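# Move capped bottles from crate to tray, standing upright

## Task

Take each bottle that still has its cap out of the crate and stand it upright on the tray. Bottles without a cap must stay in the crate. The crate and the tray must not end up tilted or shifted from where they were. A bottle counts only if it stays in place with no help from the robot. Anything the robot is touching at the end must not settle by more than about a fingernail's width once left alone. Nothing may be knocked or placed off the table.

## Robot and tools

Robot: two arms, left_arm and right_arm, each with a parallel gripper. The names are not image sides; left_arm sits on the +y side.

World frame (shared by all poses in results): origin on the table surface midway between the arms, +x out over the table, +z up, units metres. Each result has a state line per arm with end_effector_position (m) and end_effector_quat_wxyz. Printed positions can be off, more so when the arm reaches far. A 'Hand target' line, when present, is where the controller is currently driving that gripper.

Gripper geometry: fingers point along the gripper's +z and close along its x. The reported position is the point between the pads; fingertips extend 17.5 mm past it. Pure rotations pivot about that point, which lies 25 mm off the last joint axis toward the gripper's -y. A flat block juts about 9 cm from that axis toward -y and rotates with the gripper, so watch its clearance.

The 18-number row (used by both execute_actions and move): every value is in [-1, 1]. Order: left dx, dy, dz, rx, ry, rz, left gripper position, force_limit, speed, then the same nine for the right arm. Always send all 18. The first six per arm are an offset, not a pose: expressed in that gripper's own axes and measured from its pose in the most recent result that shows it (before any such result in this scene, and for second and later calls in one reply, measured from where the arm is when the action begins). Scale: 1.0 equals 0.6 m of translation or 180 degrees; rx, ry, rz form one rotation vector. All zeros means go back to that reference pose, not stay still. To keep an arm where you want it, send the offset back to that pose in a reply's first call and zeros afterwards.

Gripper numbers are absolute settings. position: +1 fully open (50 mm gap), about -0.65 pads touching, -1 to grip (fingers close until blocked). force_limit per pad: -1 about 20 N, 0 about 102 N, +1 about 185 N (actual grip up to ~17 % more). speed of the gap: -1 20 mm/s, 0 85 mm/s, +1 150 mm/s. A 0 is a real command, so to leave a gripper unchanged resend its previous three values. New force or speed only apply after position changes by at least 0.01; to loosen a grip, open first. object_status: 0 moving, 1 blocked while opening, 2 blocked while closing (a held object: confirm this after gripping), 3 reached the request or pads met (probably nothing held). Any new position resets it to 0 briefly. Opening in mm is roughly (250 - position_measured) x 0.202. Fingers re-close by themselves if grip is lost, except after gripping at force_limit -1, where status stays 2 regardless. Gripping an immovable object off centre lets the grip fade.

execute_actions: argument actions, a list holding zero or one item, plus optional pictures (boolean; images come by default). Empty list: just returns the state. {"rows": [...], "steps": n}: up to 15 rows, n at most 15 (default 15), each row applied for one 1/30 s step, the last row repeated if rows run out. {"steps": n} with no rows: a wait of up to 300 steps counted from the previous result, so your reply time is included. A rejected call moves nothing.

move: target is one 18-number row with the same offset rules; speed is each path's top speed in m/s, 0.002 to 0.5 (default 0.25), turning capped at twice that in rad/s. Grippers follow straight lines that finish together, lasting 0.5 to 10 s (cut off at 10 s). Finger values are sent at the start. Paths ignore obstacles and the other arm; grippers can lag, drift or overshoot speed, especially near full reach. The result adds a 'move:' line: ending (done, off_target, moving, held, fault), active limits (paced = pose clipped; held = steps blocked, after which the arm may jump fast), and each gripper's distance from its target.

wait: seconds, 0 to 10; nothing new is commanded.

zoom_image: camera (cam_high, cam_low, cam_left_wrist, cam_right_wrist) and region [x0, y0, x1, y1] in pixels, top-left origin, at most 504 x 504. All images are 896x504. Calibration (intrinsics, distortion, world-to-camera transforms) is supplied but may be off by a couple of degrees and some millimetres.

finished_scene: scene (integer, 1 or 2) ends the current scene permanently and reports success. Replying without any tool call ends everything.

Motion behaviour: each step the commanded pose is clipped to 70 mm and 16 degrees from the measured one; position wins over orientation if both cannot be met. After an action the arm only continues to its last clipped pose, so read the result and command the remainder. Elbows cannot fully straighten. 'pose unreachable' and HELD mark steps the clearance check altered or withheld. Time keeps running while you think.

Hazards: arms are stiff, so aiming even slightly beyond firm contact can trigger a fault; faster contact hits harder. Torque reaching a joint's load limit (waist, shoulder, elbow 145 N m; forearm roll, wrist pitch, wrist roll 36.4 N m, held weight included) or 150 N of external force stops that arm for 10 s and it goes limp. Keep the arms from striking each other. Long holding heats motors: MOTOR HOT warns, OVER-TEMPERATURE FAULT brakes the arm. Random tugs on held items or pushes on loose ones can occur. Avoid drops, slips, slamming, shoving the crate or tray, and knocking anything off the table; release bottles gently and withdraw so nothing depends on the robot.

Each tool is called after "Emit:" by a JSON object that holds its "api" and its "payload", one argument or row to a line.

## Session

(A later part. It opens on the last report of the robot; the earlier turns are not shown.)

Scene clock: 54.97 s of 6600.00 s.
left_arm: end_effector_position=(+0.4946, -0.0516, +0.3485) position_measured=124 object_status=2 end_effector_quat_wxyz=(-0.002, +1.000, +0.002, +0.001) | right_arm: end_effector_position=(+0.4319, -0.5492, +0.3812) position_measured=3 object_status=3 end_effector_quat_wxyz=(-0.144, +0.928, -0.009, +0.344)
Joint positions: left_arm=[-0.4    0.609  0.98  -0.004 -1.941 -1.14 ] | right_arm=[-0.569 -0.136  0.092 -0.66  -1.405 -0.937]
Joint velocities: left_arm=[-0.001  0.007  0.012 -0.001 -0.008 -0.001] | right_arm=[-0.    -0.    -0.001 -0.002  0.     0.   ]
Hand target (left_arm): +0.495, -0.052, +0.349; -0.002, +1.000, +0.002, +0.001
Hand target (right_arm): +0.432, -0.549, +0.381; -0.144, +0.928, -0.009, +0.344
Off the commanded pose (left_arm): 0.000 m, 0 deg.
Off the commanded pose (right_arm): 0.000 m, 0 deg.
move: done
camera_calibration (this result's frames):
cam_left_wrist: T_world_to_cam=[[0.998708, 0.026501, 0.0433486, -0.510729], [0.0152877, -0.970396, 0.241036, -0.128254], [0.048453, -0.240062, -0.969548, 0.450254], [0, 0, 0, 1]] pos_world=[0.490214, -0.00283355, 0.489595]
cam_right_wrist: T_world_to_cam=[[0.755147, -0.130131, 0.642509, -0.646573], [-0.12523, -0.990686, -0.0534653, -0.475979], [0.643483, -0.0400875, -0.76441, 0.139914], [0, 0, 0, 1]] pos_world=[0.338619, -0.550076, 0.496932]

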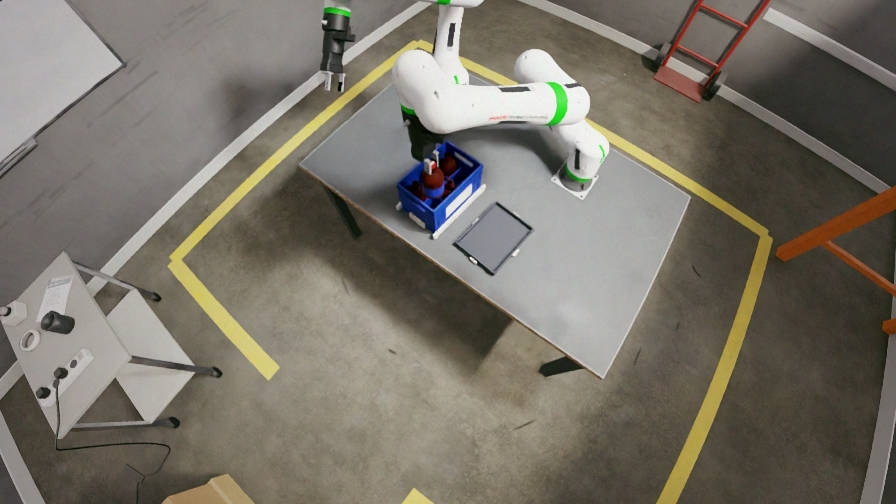

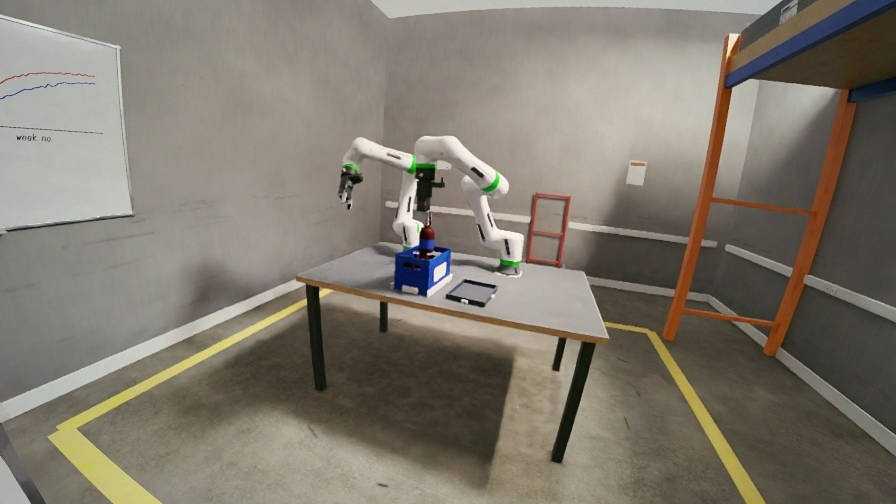

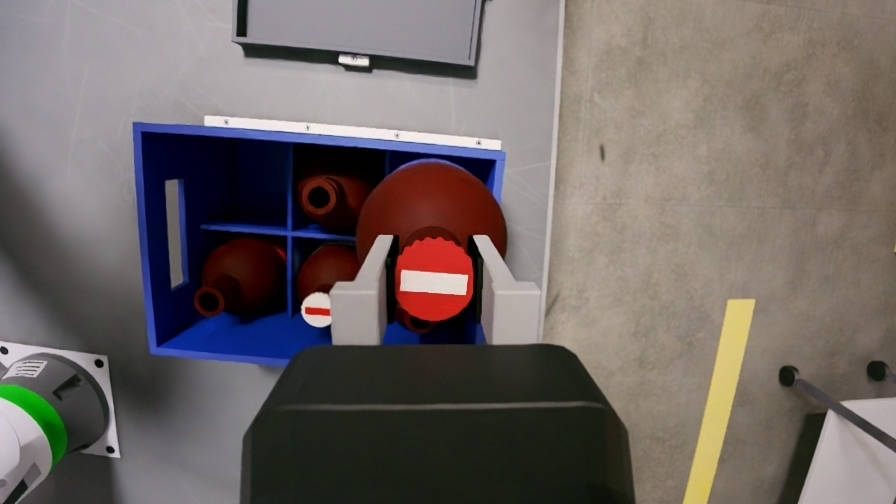

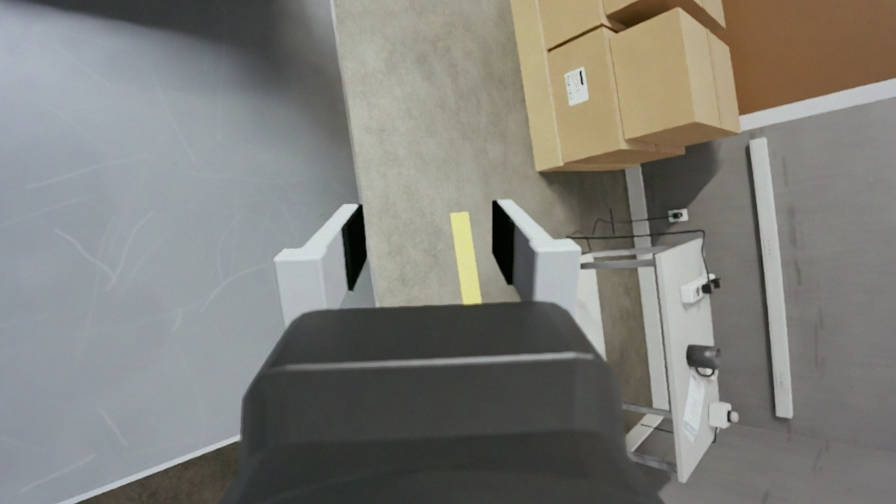

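Emit:
{"api": "move", "payload": {
  "target": [-0.008,-0.17,0.0,0,0,0,-1,0,-0.5,0,0,0,0,0,0,1,0,0],
  "speed": 0.2
}}

Emit:
{"api": "move", "payload": {
  "target": [-0.017,-0.215,0.29,0,0,0,-1,0,-0.5,0,0,0,0,0,0,1,0,0],
  "speed": 0.2
}}

Emit:
{"api": "zoom_image", "payload": {
  "camera": "cam_low",
  "region": [430, 230, 520, 320]
}}

Emit:
{"api": "zoom_image", "payload": {
  "camera": "cam_high",
  "region": [430, 170, 550, 290]
}}

Scene clock: 63.90 s of 6600.00 s.
left_arm: end_effector_position=(+0.4897, +0.0503, +0.3487) position_measured=124 object_status=2 end_effector_quat_wxyz=(-0.002, +1.000, +0.002, +0.001) | right_arm: end_effector_position=(+0.4319, -0.5492, +0.3812) position_measured=3 object_status=3 end_effector_quat_wxyz=(-0.144, +0.928, -0.009, +0.344)
Joint positions: left_arm=[-0.245  0.405  0.676 -0.004 -1.841 -1.295] | right_arm=[-0.569 -0.136  0.092 -0.66  -1.405 -0.937]
Joint velocities: left_arm=[ 0.002 -0.002 -0.005  0.001  0.003  0.   ] | right_arm=[ 0.001  0.     0.     0.001 -0.001 -0.   ]
Hand target (left_arm): +0.490, +0.050, +0.349; -0.002, +1.000, +0.002, +0.001
Hand target (right_arm): +0.432, -0.549, +0.381; -0.144, +0.928, -0.009, +0.344
Off the commanded pose (left_arm): 0.000 m, 0 deg.
Off the commanded pose (right_arm): 0.000 m, 0 deg.
After step 90, 4.90 s passed at rest.
move: done
camera_calibration (this result's frames):
cam_left_wrist: T_world_to_cam=[[0.998717, 0.0265136, 0.0431507, -0.50853], [0.0153461, -0.970388, 0.241063, -0.0294408], [0.0482644, -0.240092, -0.96955, 0.475257], [0, 0, 0, 1]] pos_world=[0.485391, 0.0990193, 0.489826]
cam_right_wrist: T_world_to_cam=[[0.755148, -0.130132, 0.642509, -0.646573], [-0.125231, -0.990686, -0.0534653, -0.475979], [0.643482, -0.0400876, -0.764411, 0.139914], [0, 0, 0, 1]] pos_world=[0.338619, -0.550077, 0.496932]

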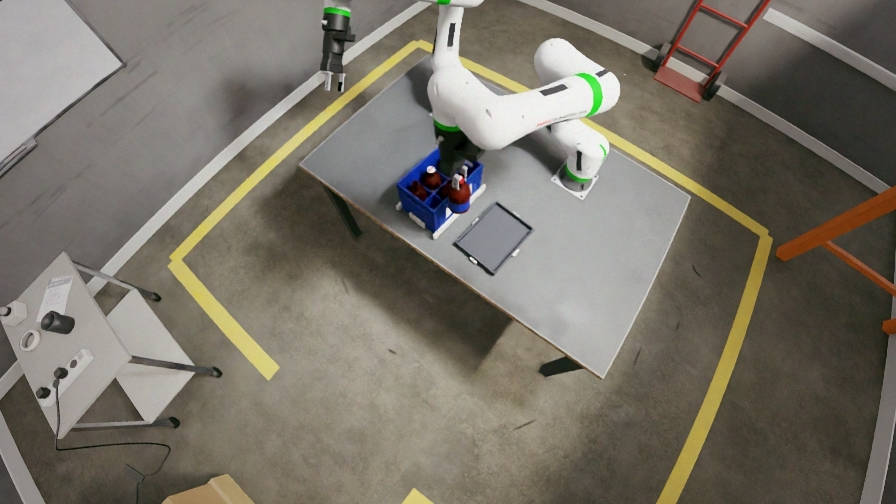

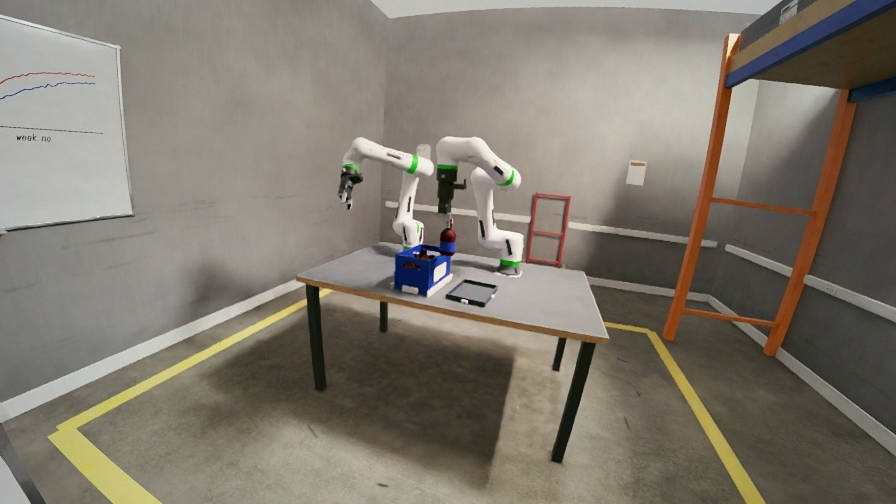

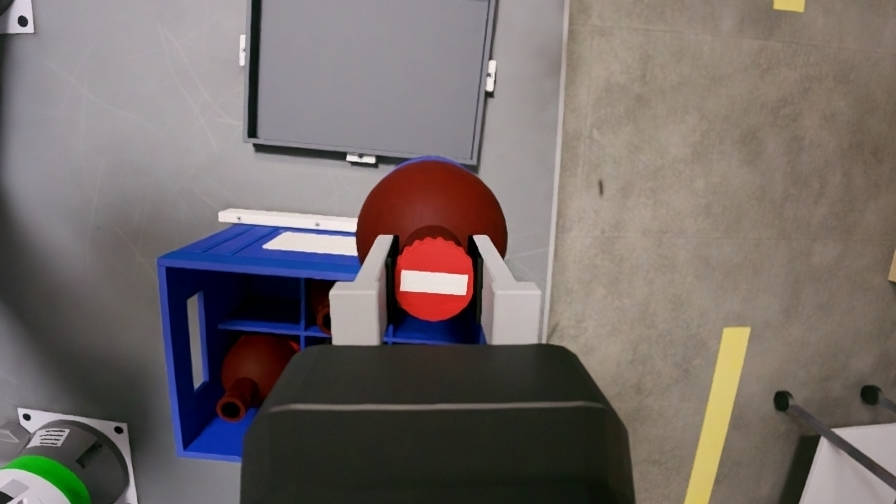

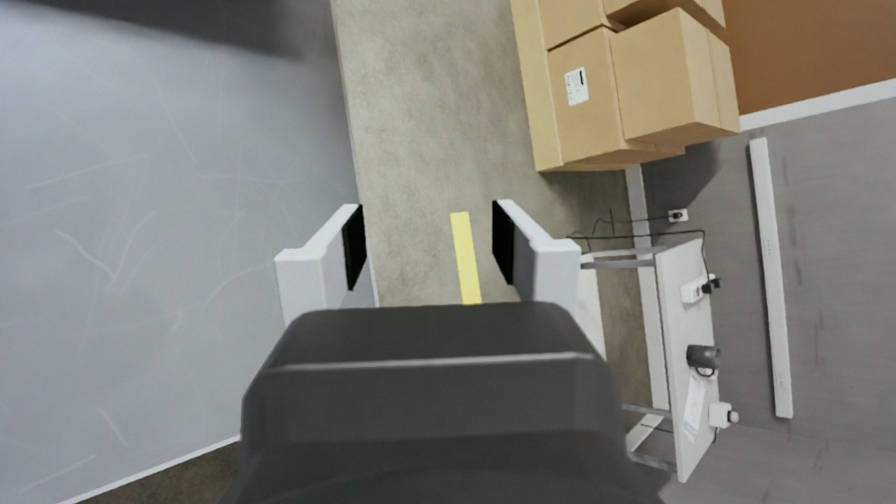

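Scene clock: 65.47 s of 6600.00 s.
left_arm: end_effector_position=(+0.4800, +0.1796, +0.1751) position_measured=124 object_status=2 end_effector_quat_wxyz=(-0.002, +1.000, +0.001, +0.001) | right_arm: end_effector_position=(+0.4319, -0.5492, +0.3812) position_measured=3 object_status=3 end_effector_quat_wxyz=(-0.144, +0.928, -0.009, +0.344)
Joint positions: left_arm=[-0.013  0.229  0.04  -0.003 -1.38  -1.525] | right_arm=[-0.569 -0.136  0.092 -0.66  -1.405 -0.937]
Joint velocities: left_arm=[ 0.002 -0.001 -0.003  0.001  0.005 -0.002] | right_arm=[ 0.001 -0.001  0.     0.001 -0.    -0.   ]
Hand target (left_arm): +0.480, +0.180, +0.175; -0.002, +1.000, +0.001, +0.001
Hand target (right_arm): +0.432, -0.549, +0.381; -0.144, +0.928, -0.009, +0.344
Off the commanded pose (left_arm): 0.001 m, 0 deg.
Off the commanded pose (right_arm): 0.000 m, 0 deg.
move: done
camera_calibration (this result's frames):
cam_left_wrist: T_world_to_cam=[[0.998724, 0.0264641, 0.0430127, -0.494692], [0.0153236, -0.97035, 0.241216, 0.138011], [0.048121, -0.24025, -0.969518, 0.338587], [0, 0, 0, 1]] pos_world=[0.475653, 0.228356, 0.316253]
cam_right_wrist: T_world_to_cam=[[0.755148, -0.130131, 0.642509, -0.646573], [-0.12523, -0.990686, -0.0534654, -0.475979], [0.643482, -0.0400874, -0.764411, 0.139914], [0, 0, 0, 1]] pos_world=[0.338619, -0.550076, 0.496932]

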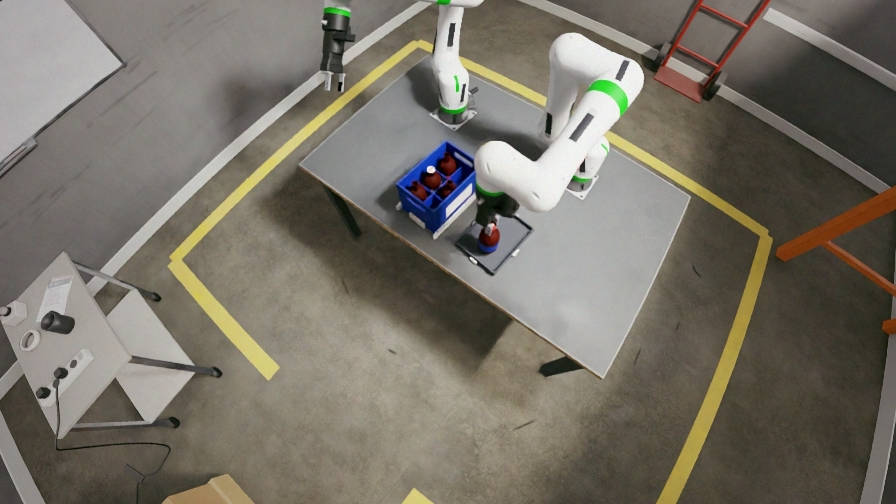

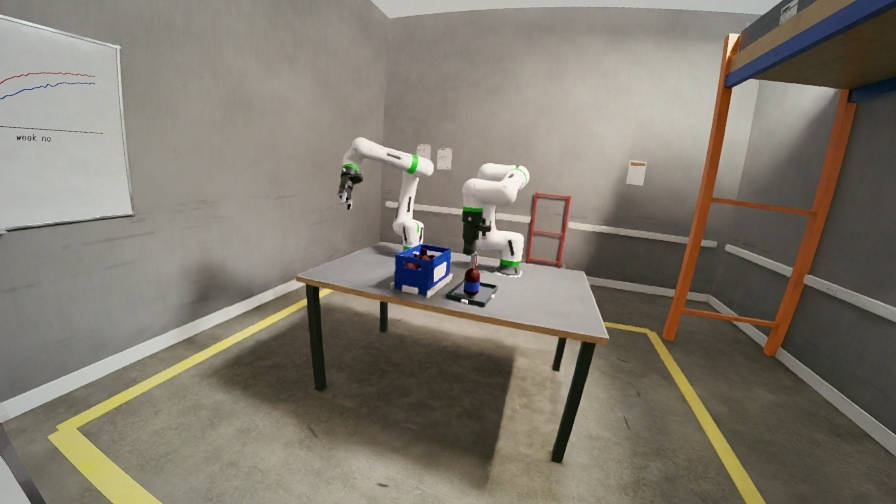

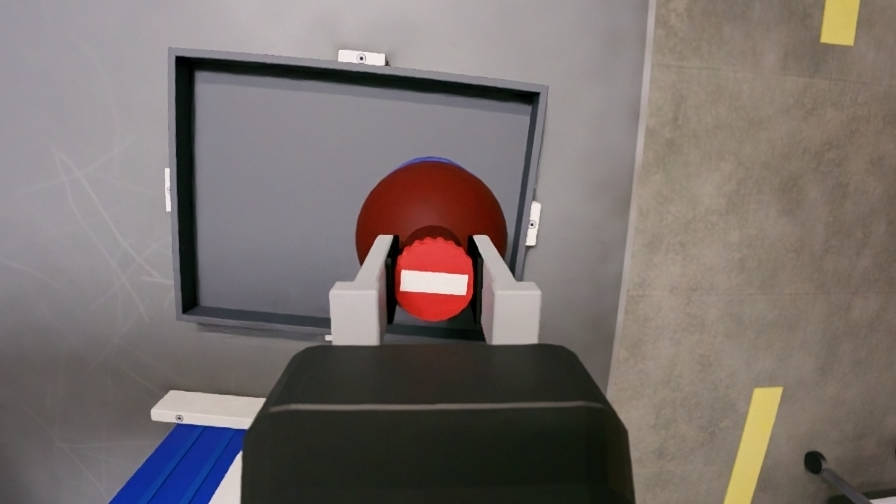

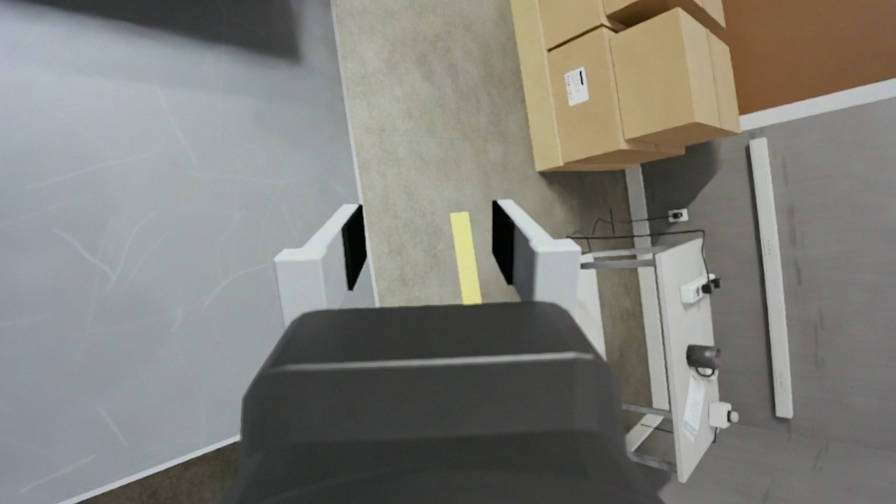

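Region (430, 230, 520, 320) of cam_low's 896x504 image, scaled by 5.600, with more detail than that image has.

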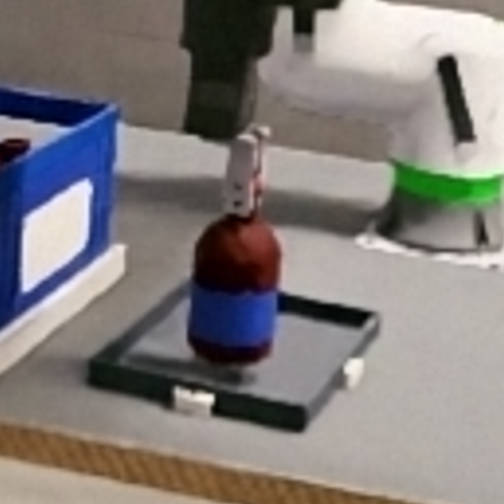

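Region (430, 170, 550, 290) of cam_high's 896x504 image, scaled by 4.200, with more detail than that image has.

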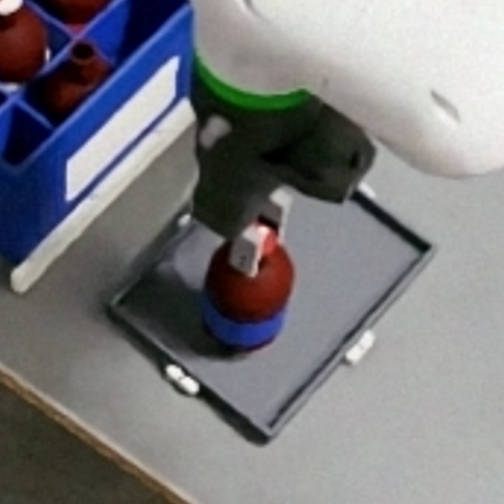

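Emit:
{"api": "move", "payload": {
  "target": [0,0,0.026,0,0,0,-1,0,-0.5,0,0,0,0,0,0,1,0,0],
  "speed": 0.03
}}

Emit:
{"api": "zoom_image", "payload": {
  "camera": "cam_low",
  "region": [430, 230, 520, 320]
}}

Scene clock: 68.60 s of 6600.00 s.
left_arm: end_effector_position=(+0.4800, +0.1797, +0.1596) position_measured=124 object_status=2 end_effector_quat_wxyz=(-0.002, +1.000, +0.002, +0.001) | right_arm: end_effector_position=(+0.4319, -0.5492, +0.3812) position_measured=3 object_status=3 end_effector_quat_wxyz=(-0.144, +0.928, -0.009, +0.344)
Joint positions: left_arm=[-0.013  0.237  0.013 -0.003 -1.345 -1.525] | right_arm=[-0.569 -0.136  0.092 -0.66  -1.405 -0.937]
Joint velocities: left_arm=[-0.     0.001 -0.003 -0.001  0.003 -0.001] | right_arm=[ 0.    -0.    -0.    -0.     0.001 -0.   ]
Hand target (left_arm): +0.480, +0.180, +0.160; -0.002, +1.000, +0.001, +0.001
Hand target (right_arm): +0.432, -0.549, +0.381; -0.144, +0.928, -0.009, +0.344
Off the commanded pose (left_arm): 0.000 m, 0 deg.
Off the commanded pose (right_arm): 0.000 m, 0 deg.
move: done
camera_calibration (this result's frames):
cam_left_wrist: T_world_to_cam=[[0.998721, 0.0265696, 0.0430177, -0.494107], [0.0154247, -0.970347, 0.241222, 0.141788], [0.0481513, -0.24025, -0.969516, 0.32359], [0, 0, 0, 1]] pos_world=[0.475707, 0.228455, 0.300779]
cam_right_wrist: T_world_to_cam=[[0.755147, -0.130131, 0.642509, -0.646573], [-0.125231, -0.990686, -0.0534652, -0.475979], [0.643483, -0.0400877, -0.76441, 0.139914], [0, 0, 0, 1]] pos_world=[0.338619, -0.550076, 0.496932]

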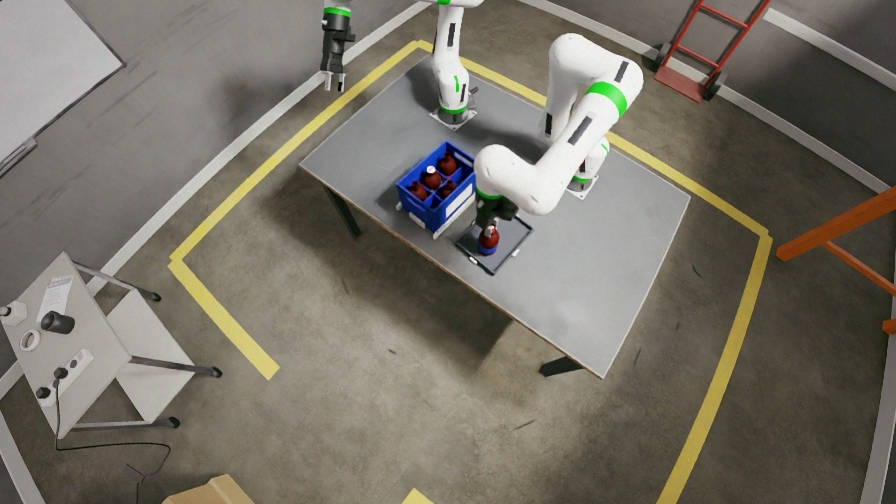

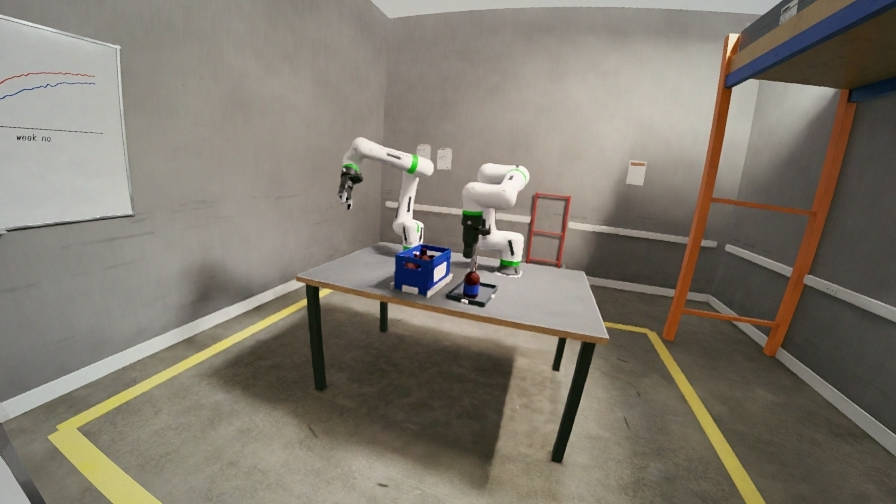

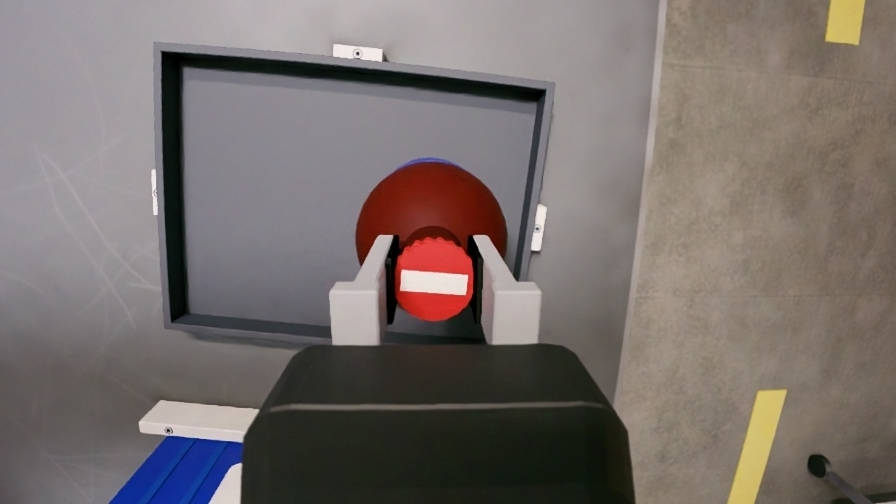

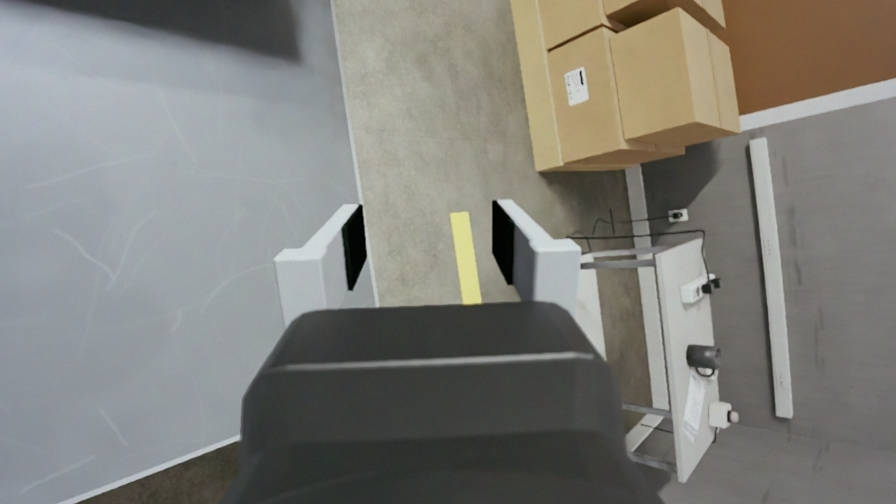

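Region (430, 230, 520, 320) of cam_low's 896x504 image, scaled by 5.600, with more detail than that image has.

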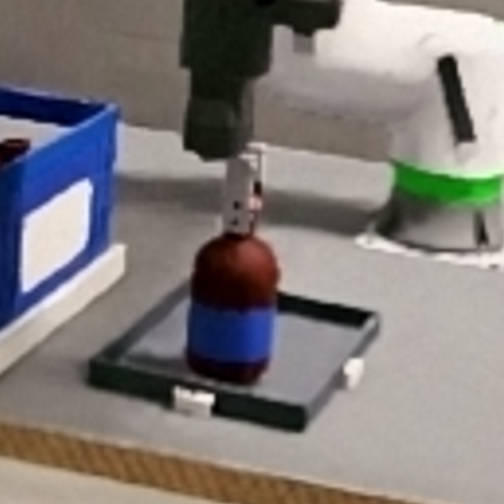

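Emit:
{"api": "execute_actions", "payload": {
  "actions": [
    {"rows":[[0,0,0.001,0,0,0,-1,0,-0.5,0,0,0,0,0,0,1,0,0],[0,0,0.002,0,0,0,-1,0,-0.5,0,0,0,0,0,0,1,0,0],[0,0,0.003,0,0,0,-1,0,-0.5,0,0,0,0,0,0,1,0,0],[0,0,0.004,0,0,0,-1,0,-0.5,0,0,0,0,0,0,1,0,0]],"steps":12}
  ],
  "pictures": false
}}

Scene clock: 70.73 s of 6600.00 s.
left_arm: end_effector_position=(+0.4800, +0.1796, +0.1573) position_measured=124 object_status=2 end_effector_quat_wxyz=(-0.002, +1.000, +0.001, +0.001) | right_arm: end_effector_position=(+0.4319, -0.5492, +0.3812) position_measured=3 object_status=3 end_effector_quat_wxyz=(-0.144, +0.928, -0.009, +0.344)
Joint positions: left_arm=[-0.013  0.238  0.009 -0.003 -1.34  -1.525] | right_arm=[-0.569 -0.136  0.092 -0.66  -1.405 -0.937]
Joint velocities: left_arm=[ 0.     0.001 -0.    -0.     0.002  0.001] | right_arm=[ 0.     0.001  0.    -0.     0.     0.   ]
Hand target (left_arm): +0.480, +0.180, +0.157; -0.002, +1.000, +0.002, +0.001
Hand target (right_arm): +0.432, -0.549, +0.381; -0.144, +0.928, -0.009, +0.344
Off the commanded pose (left_arm): 0.000 m, 0 deg.
Off the commanded pose (right_arm): 0.000 m, 0 deg.
Steps of this call (steps 1 to 52: nothing new was sent; steps 53 to 64: all 12 steps of this action). Readings (end_effector_position | what the end effector reports):
53: left_arm (+0.4800, +0.1796, +0.1595) | right_arm (+0.4319, -0.5492, +0.3812) | left_arm position_measured=124 object_status=2 | right_arm position_measured=3 object_status=3
54: left_arm (+0.4800, +0.1796, +0.1594) | right_arm (+0.4319, -0.5492, +0.3812) | left_arm position_measured=124 object_status=2 | right_arm position_measured=3 object_status=3
56: left_arm (+0.4800, +0.1796, +0.1587) | right_arm (+0.4319, -0.5492, +0.3812) | left_arm position_measured=124 object_status=2 | right_arm position_measured=3 object_status=3
60: left_arm (+0.4800, +0.1796, +0.1575) | right_arm (+0.4319, -0.5492, +0.3812) | left_arm position_measured=124 object_status=2 | right_arm position_measured=3 object_status=3
64: the state above

Emit:
{"api": "execute_actions", "payload": {
  "actions": [
    {"rows":[[0,0,0.001,0,0,0,-1,0,-0.5,0,0,0,0,0,0,1,0,0],[0,0,0.002,0,0,0,-1,0,-0.5,0,0,0,0,0,0,1,0,0],[0,0,0.003,0,0,0,-1,0,-0.5,0,0,0,0,0,0,1,0,0]],"steps":12}
  ],
  "pictures": false
}}

Scene clock: 72.63 s of 6600.00 s.
left_arm: end_effector_position=(+0.4801, +0.1797, +0.1555) position_measured=124 object_status=2 end_effector_quat_wxyz=(-0.002, +1.000, +0.002, +0.001) | right_arm: end_effector_position=(+0.4319, -0.5492, +0.3812) position_measured=3 object_status=3 end_effector_quat_wxyz=(-0.144, +0.928, -0.009, +0.344)
Joint positions: left_arm=[-0.013  0.239  0.006 -0.003 -1.336 -1.525] | right_arm=[-0.569 -0.136  0.092 -0.66  -1.405 -0.937]
Joint velocities: left_arm=[ 0.    -0.    -0.001 -0.     0.    -0.001] | right_arm=[-0.001 -0.     0.    -0.001  0.     0.   ]
Hand target (left_arm): +0.480, +0.180, +0.156; -0.002, +1.000, +0.001, +0.001
Hand target (right_arm): +0.432, -0.549, +0.381; -0.144, +0.928, -0.009, +0.344
Off the commanded pose (left_arm): 0.000 m, 0 deg.
Off the commanded pose (right_arm): 0.000 m, 0 deg.
Steps of this call (steps 1 to 45: nothing new was sent; steps 46 to 57: all 12 steps of this action). Readings (end_effector_position | what the end effector reports):
46: left_arm (+0.4801, +0.1797, +0.1572) | right_arm (+0.4319, -0.5492, +0.3812) | left_arm position_measured=124 object_status=2 | right_arm position_measured=3 object_status=3
47: left_arm (+0.4801, +0.1797, +0.1571) | right_arm (+0.4319, -0.5492, +0.3812) | left_arm position_measured=124 object_status=2 | right_arm position_measured=3 object_status=3
49: left_arm (+0.4801, +0.1797, +0.1564) | right_arm (+0.4319, -0.5492, +0.3812) | left_arm position_measured=124 object_status=2 | right_arm position_measured=3 object_status=3
53: left_arm (+0.4801, +0.1797, +0.1557) | right_arm (+0.4319, -0.5492, +0.3812) | left_arm position_measured=124 object_status=2 | right_arm position_measured=3 object_status=3
57: the state above

Emit:
{"api": "execute_actions", "payload": {
  "actions": [
    {"rows":[[0,0,0.001,0,0,0,-1,0,-0.5,0,0,0,0,0,0,1,0,0],[0,0,0.002,0,0,0,-1,0,-0.5,0,0,0,0,0,0,1,0,0],[0,0,0.0025,0,0,0,-1,0,-0.5,0,0,0,0,0,0,1,0,0]],"steps":12}
  ]
}}

Emit:
{"api": "zoom_image", "payload": {
  "camera": "cam_left_wrist",
  "region": [370, 220, 500, 330]
}}

Emit:
{"api": "zoom_image", "payload": {
  "camera": "cam_low",
  "region": [450, 260, 500, 310]
}}

Scene clock: 76.30 s of 6600.00 s.
left_arm: end_effector_position=(+0.4801, +0.1796, +0.1541) position_measured=124 object_status=2 end_effector_quat_wxyz=(-0.002, +1.000, +0.001, +0.001) | right_arm: end_effector_position=(+0.4319, -0.5492, +0.3812) position_measured=3 object_status=3 end_effector_quat_wxyz=(-0.144, +0.928, -0.009, +0.344)
Joint positions: left_arm=[-0.013  0.24   0.004 -0.003 -1.333 -1.525] | right_arm=[-0.569 -0.136  0.092 -0.66  -1.405 -0.937]
Joint velocities: left_arm=[ 0.    -0.    -0.001 -0.     0.001 -0.001] | right_arm=[ 0.    -0.     0.     0.001 -0.001 -0.   ]
Hand target (left_arm): +0.480, +0.180, +0.154; -0.002, +1.000, +0.002, +0.001
Hand target (right_arm): +0.432, -0.549, +0.381; -0.144, +0.928, -0.009, +0.344
Off the commanded pose (left_arm): 0.000 m, 0 deg.
Off the commanded pose (right_arm): 0.000 m, 0 deg.
Steps of this call (steps 1 to 98: nothing new was sent; steps 99 to 110: all 12 steps of this action). Readings (end_effector_position | what the end effector reports):
99: left_arm (+0.4800, +0.1796, +0.1555) | right_arm (+0.4319, -0.5492, +0.3812) | left_arm position_measured=124 object_status=2 | right_arm position_measured=3 object_status=3
100: left_arm (+0.4801, +0.1796, +0.1553) | right_arm (+0.4319, -0.5492, +0.3812) | left_arm position_measured=124 object_status=2 | right_arm position_measured=3 object_status=3
102: left_arm (+0.4800, +0.1796, +0.1547) | right_arm (+0.4319, -0.5492, +0.3812) | left_arm position_measured=124 object_status=2 | right_arm position_measured=3 object_status=3
106: left_arm (+0.4801, +0.1796, +0.1542) | right_arm (+0.4319, -0.5492, +0.3812) | left_arm position_measured=124 object_status=2 | right_arm position_measured=3 object_status=3
110: the state above
camera_calibration (this result's frames):
cam_left_wrist: T_world_to_cam=[[0.998724, 0.0264319, 0.0430242, -0.493848], [0.0152894, -0.97035, 0.241219, 0.14315], [0.0481244, -0.240254, -0.969516, 0.318188], [0, 0, 0, 1]] pos_world=[0.475716, 0.228404, 0.295205]
cam_right_wrist: T_world_to_cam=[[0.755148, -0.130131, 0.642509, -0.646573], [-0.12523, -0.990686, -0.0534652, -0.475979], [0.643482, -0.0400876, -0.764411, 0.139914], [0, 0, 0, 1]] pos_world=[0.338619, -0.550076, 0.496932]

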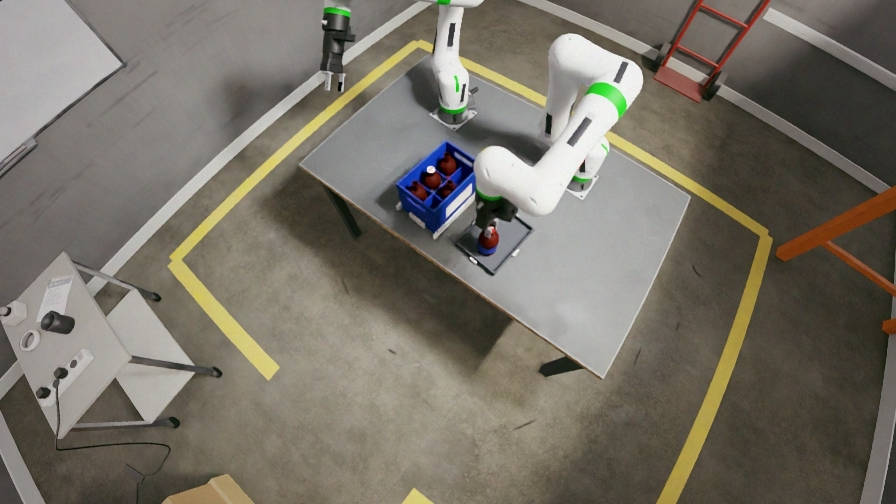

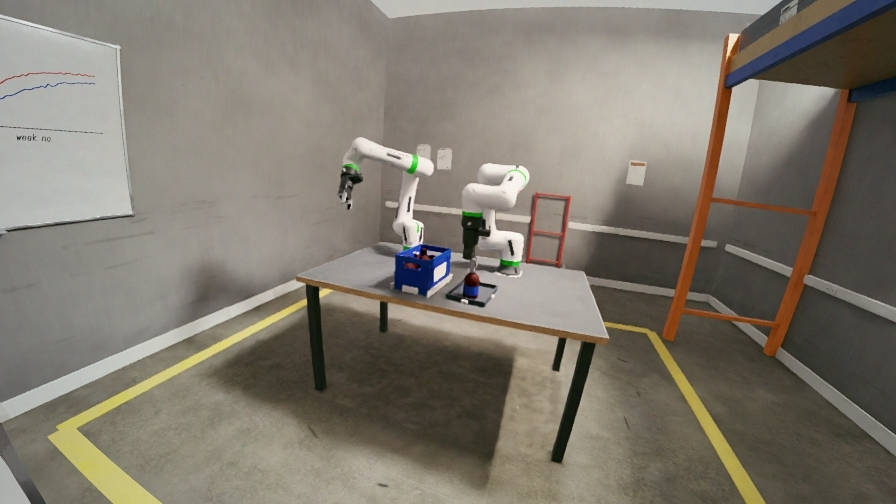

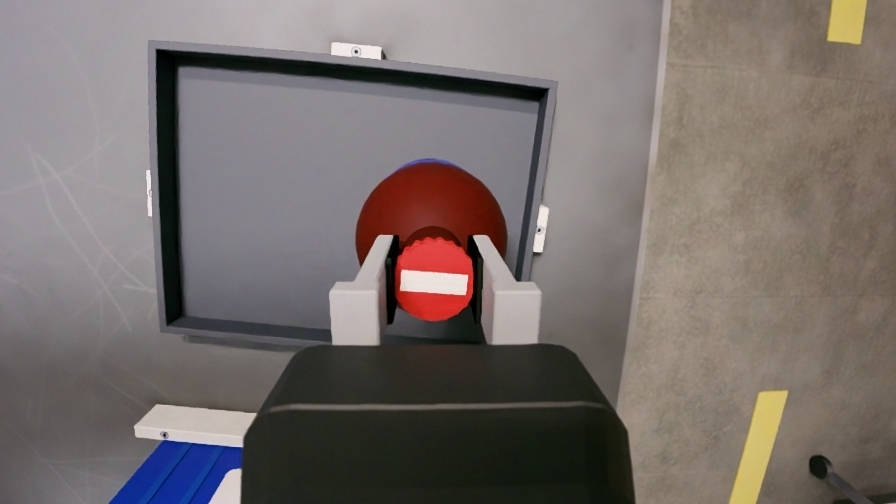

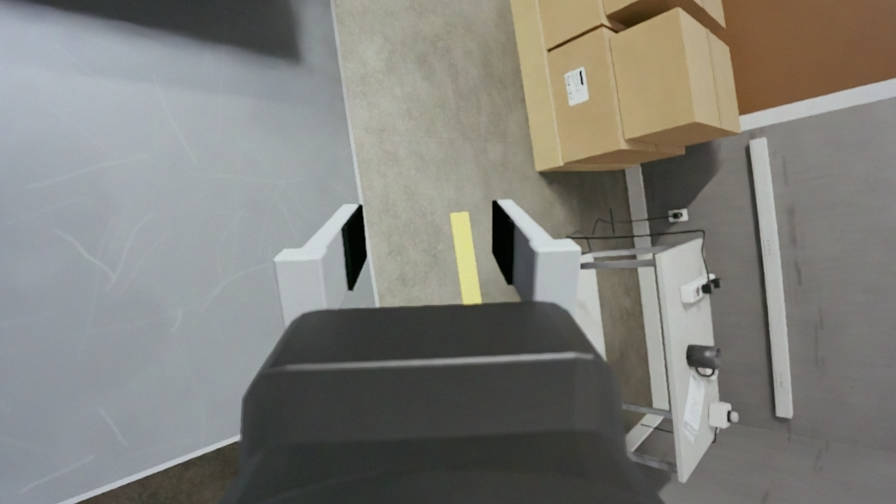

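Region (370, 220, 500, 330) of cam_left_wrist's 896x504 image, scaled by 3.877, with more detail than that image has; it fills the top 426 rows of this view, and the rest is white.

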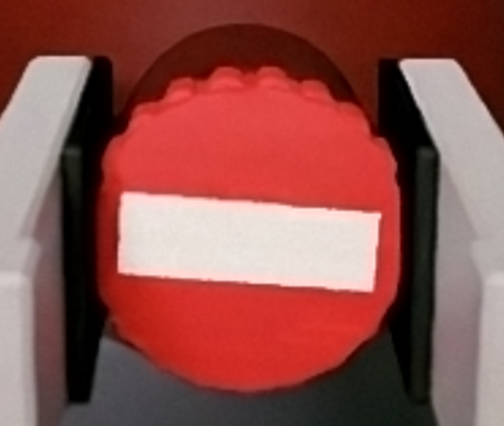

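Region (450, 260, 500, 310) of cam_low's 896x504 image, scaled by 10.080, with more detail than that image has.

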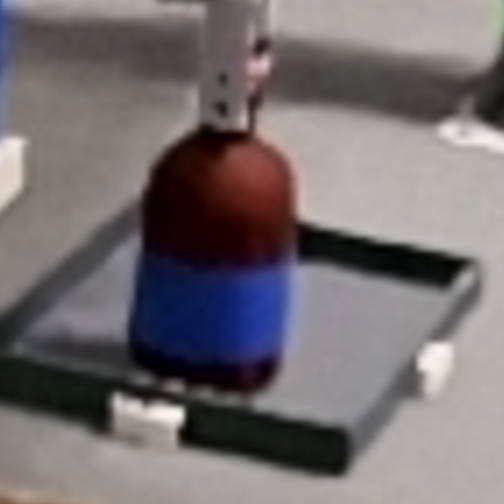

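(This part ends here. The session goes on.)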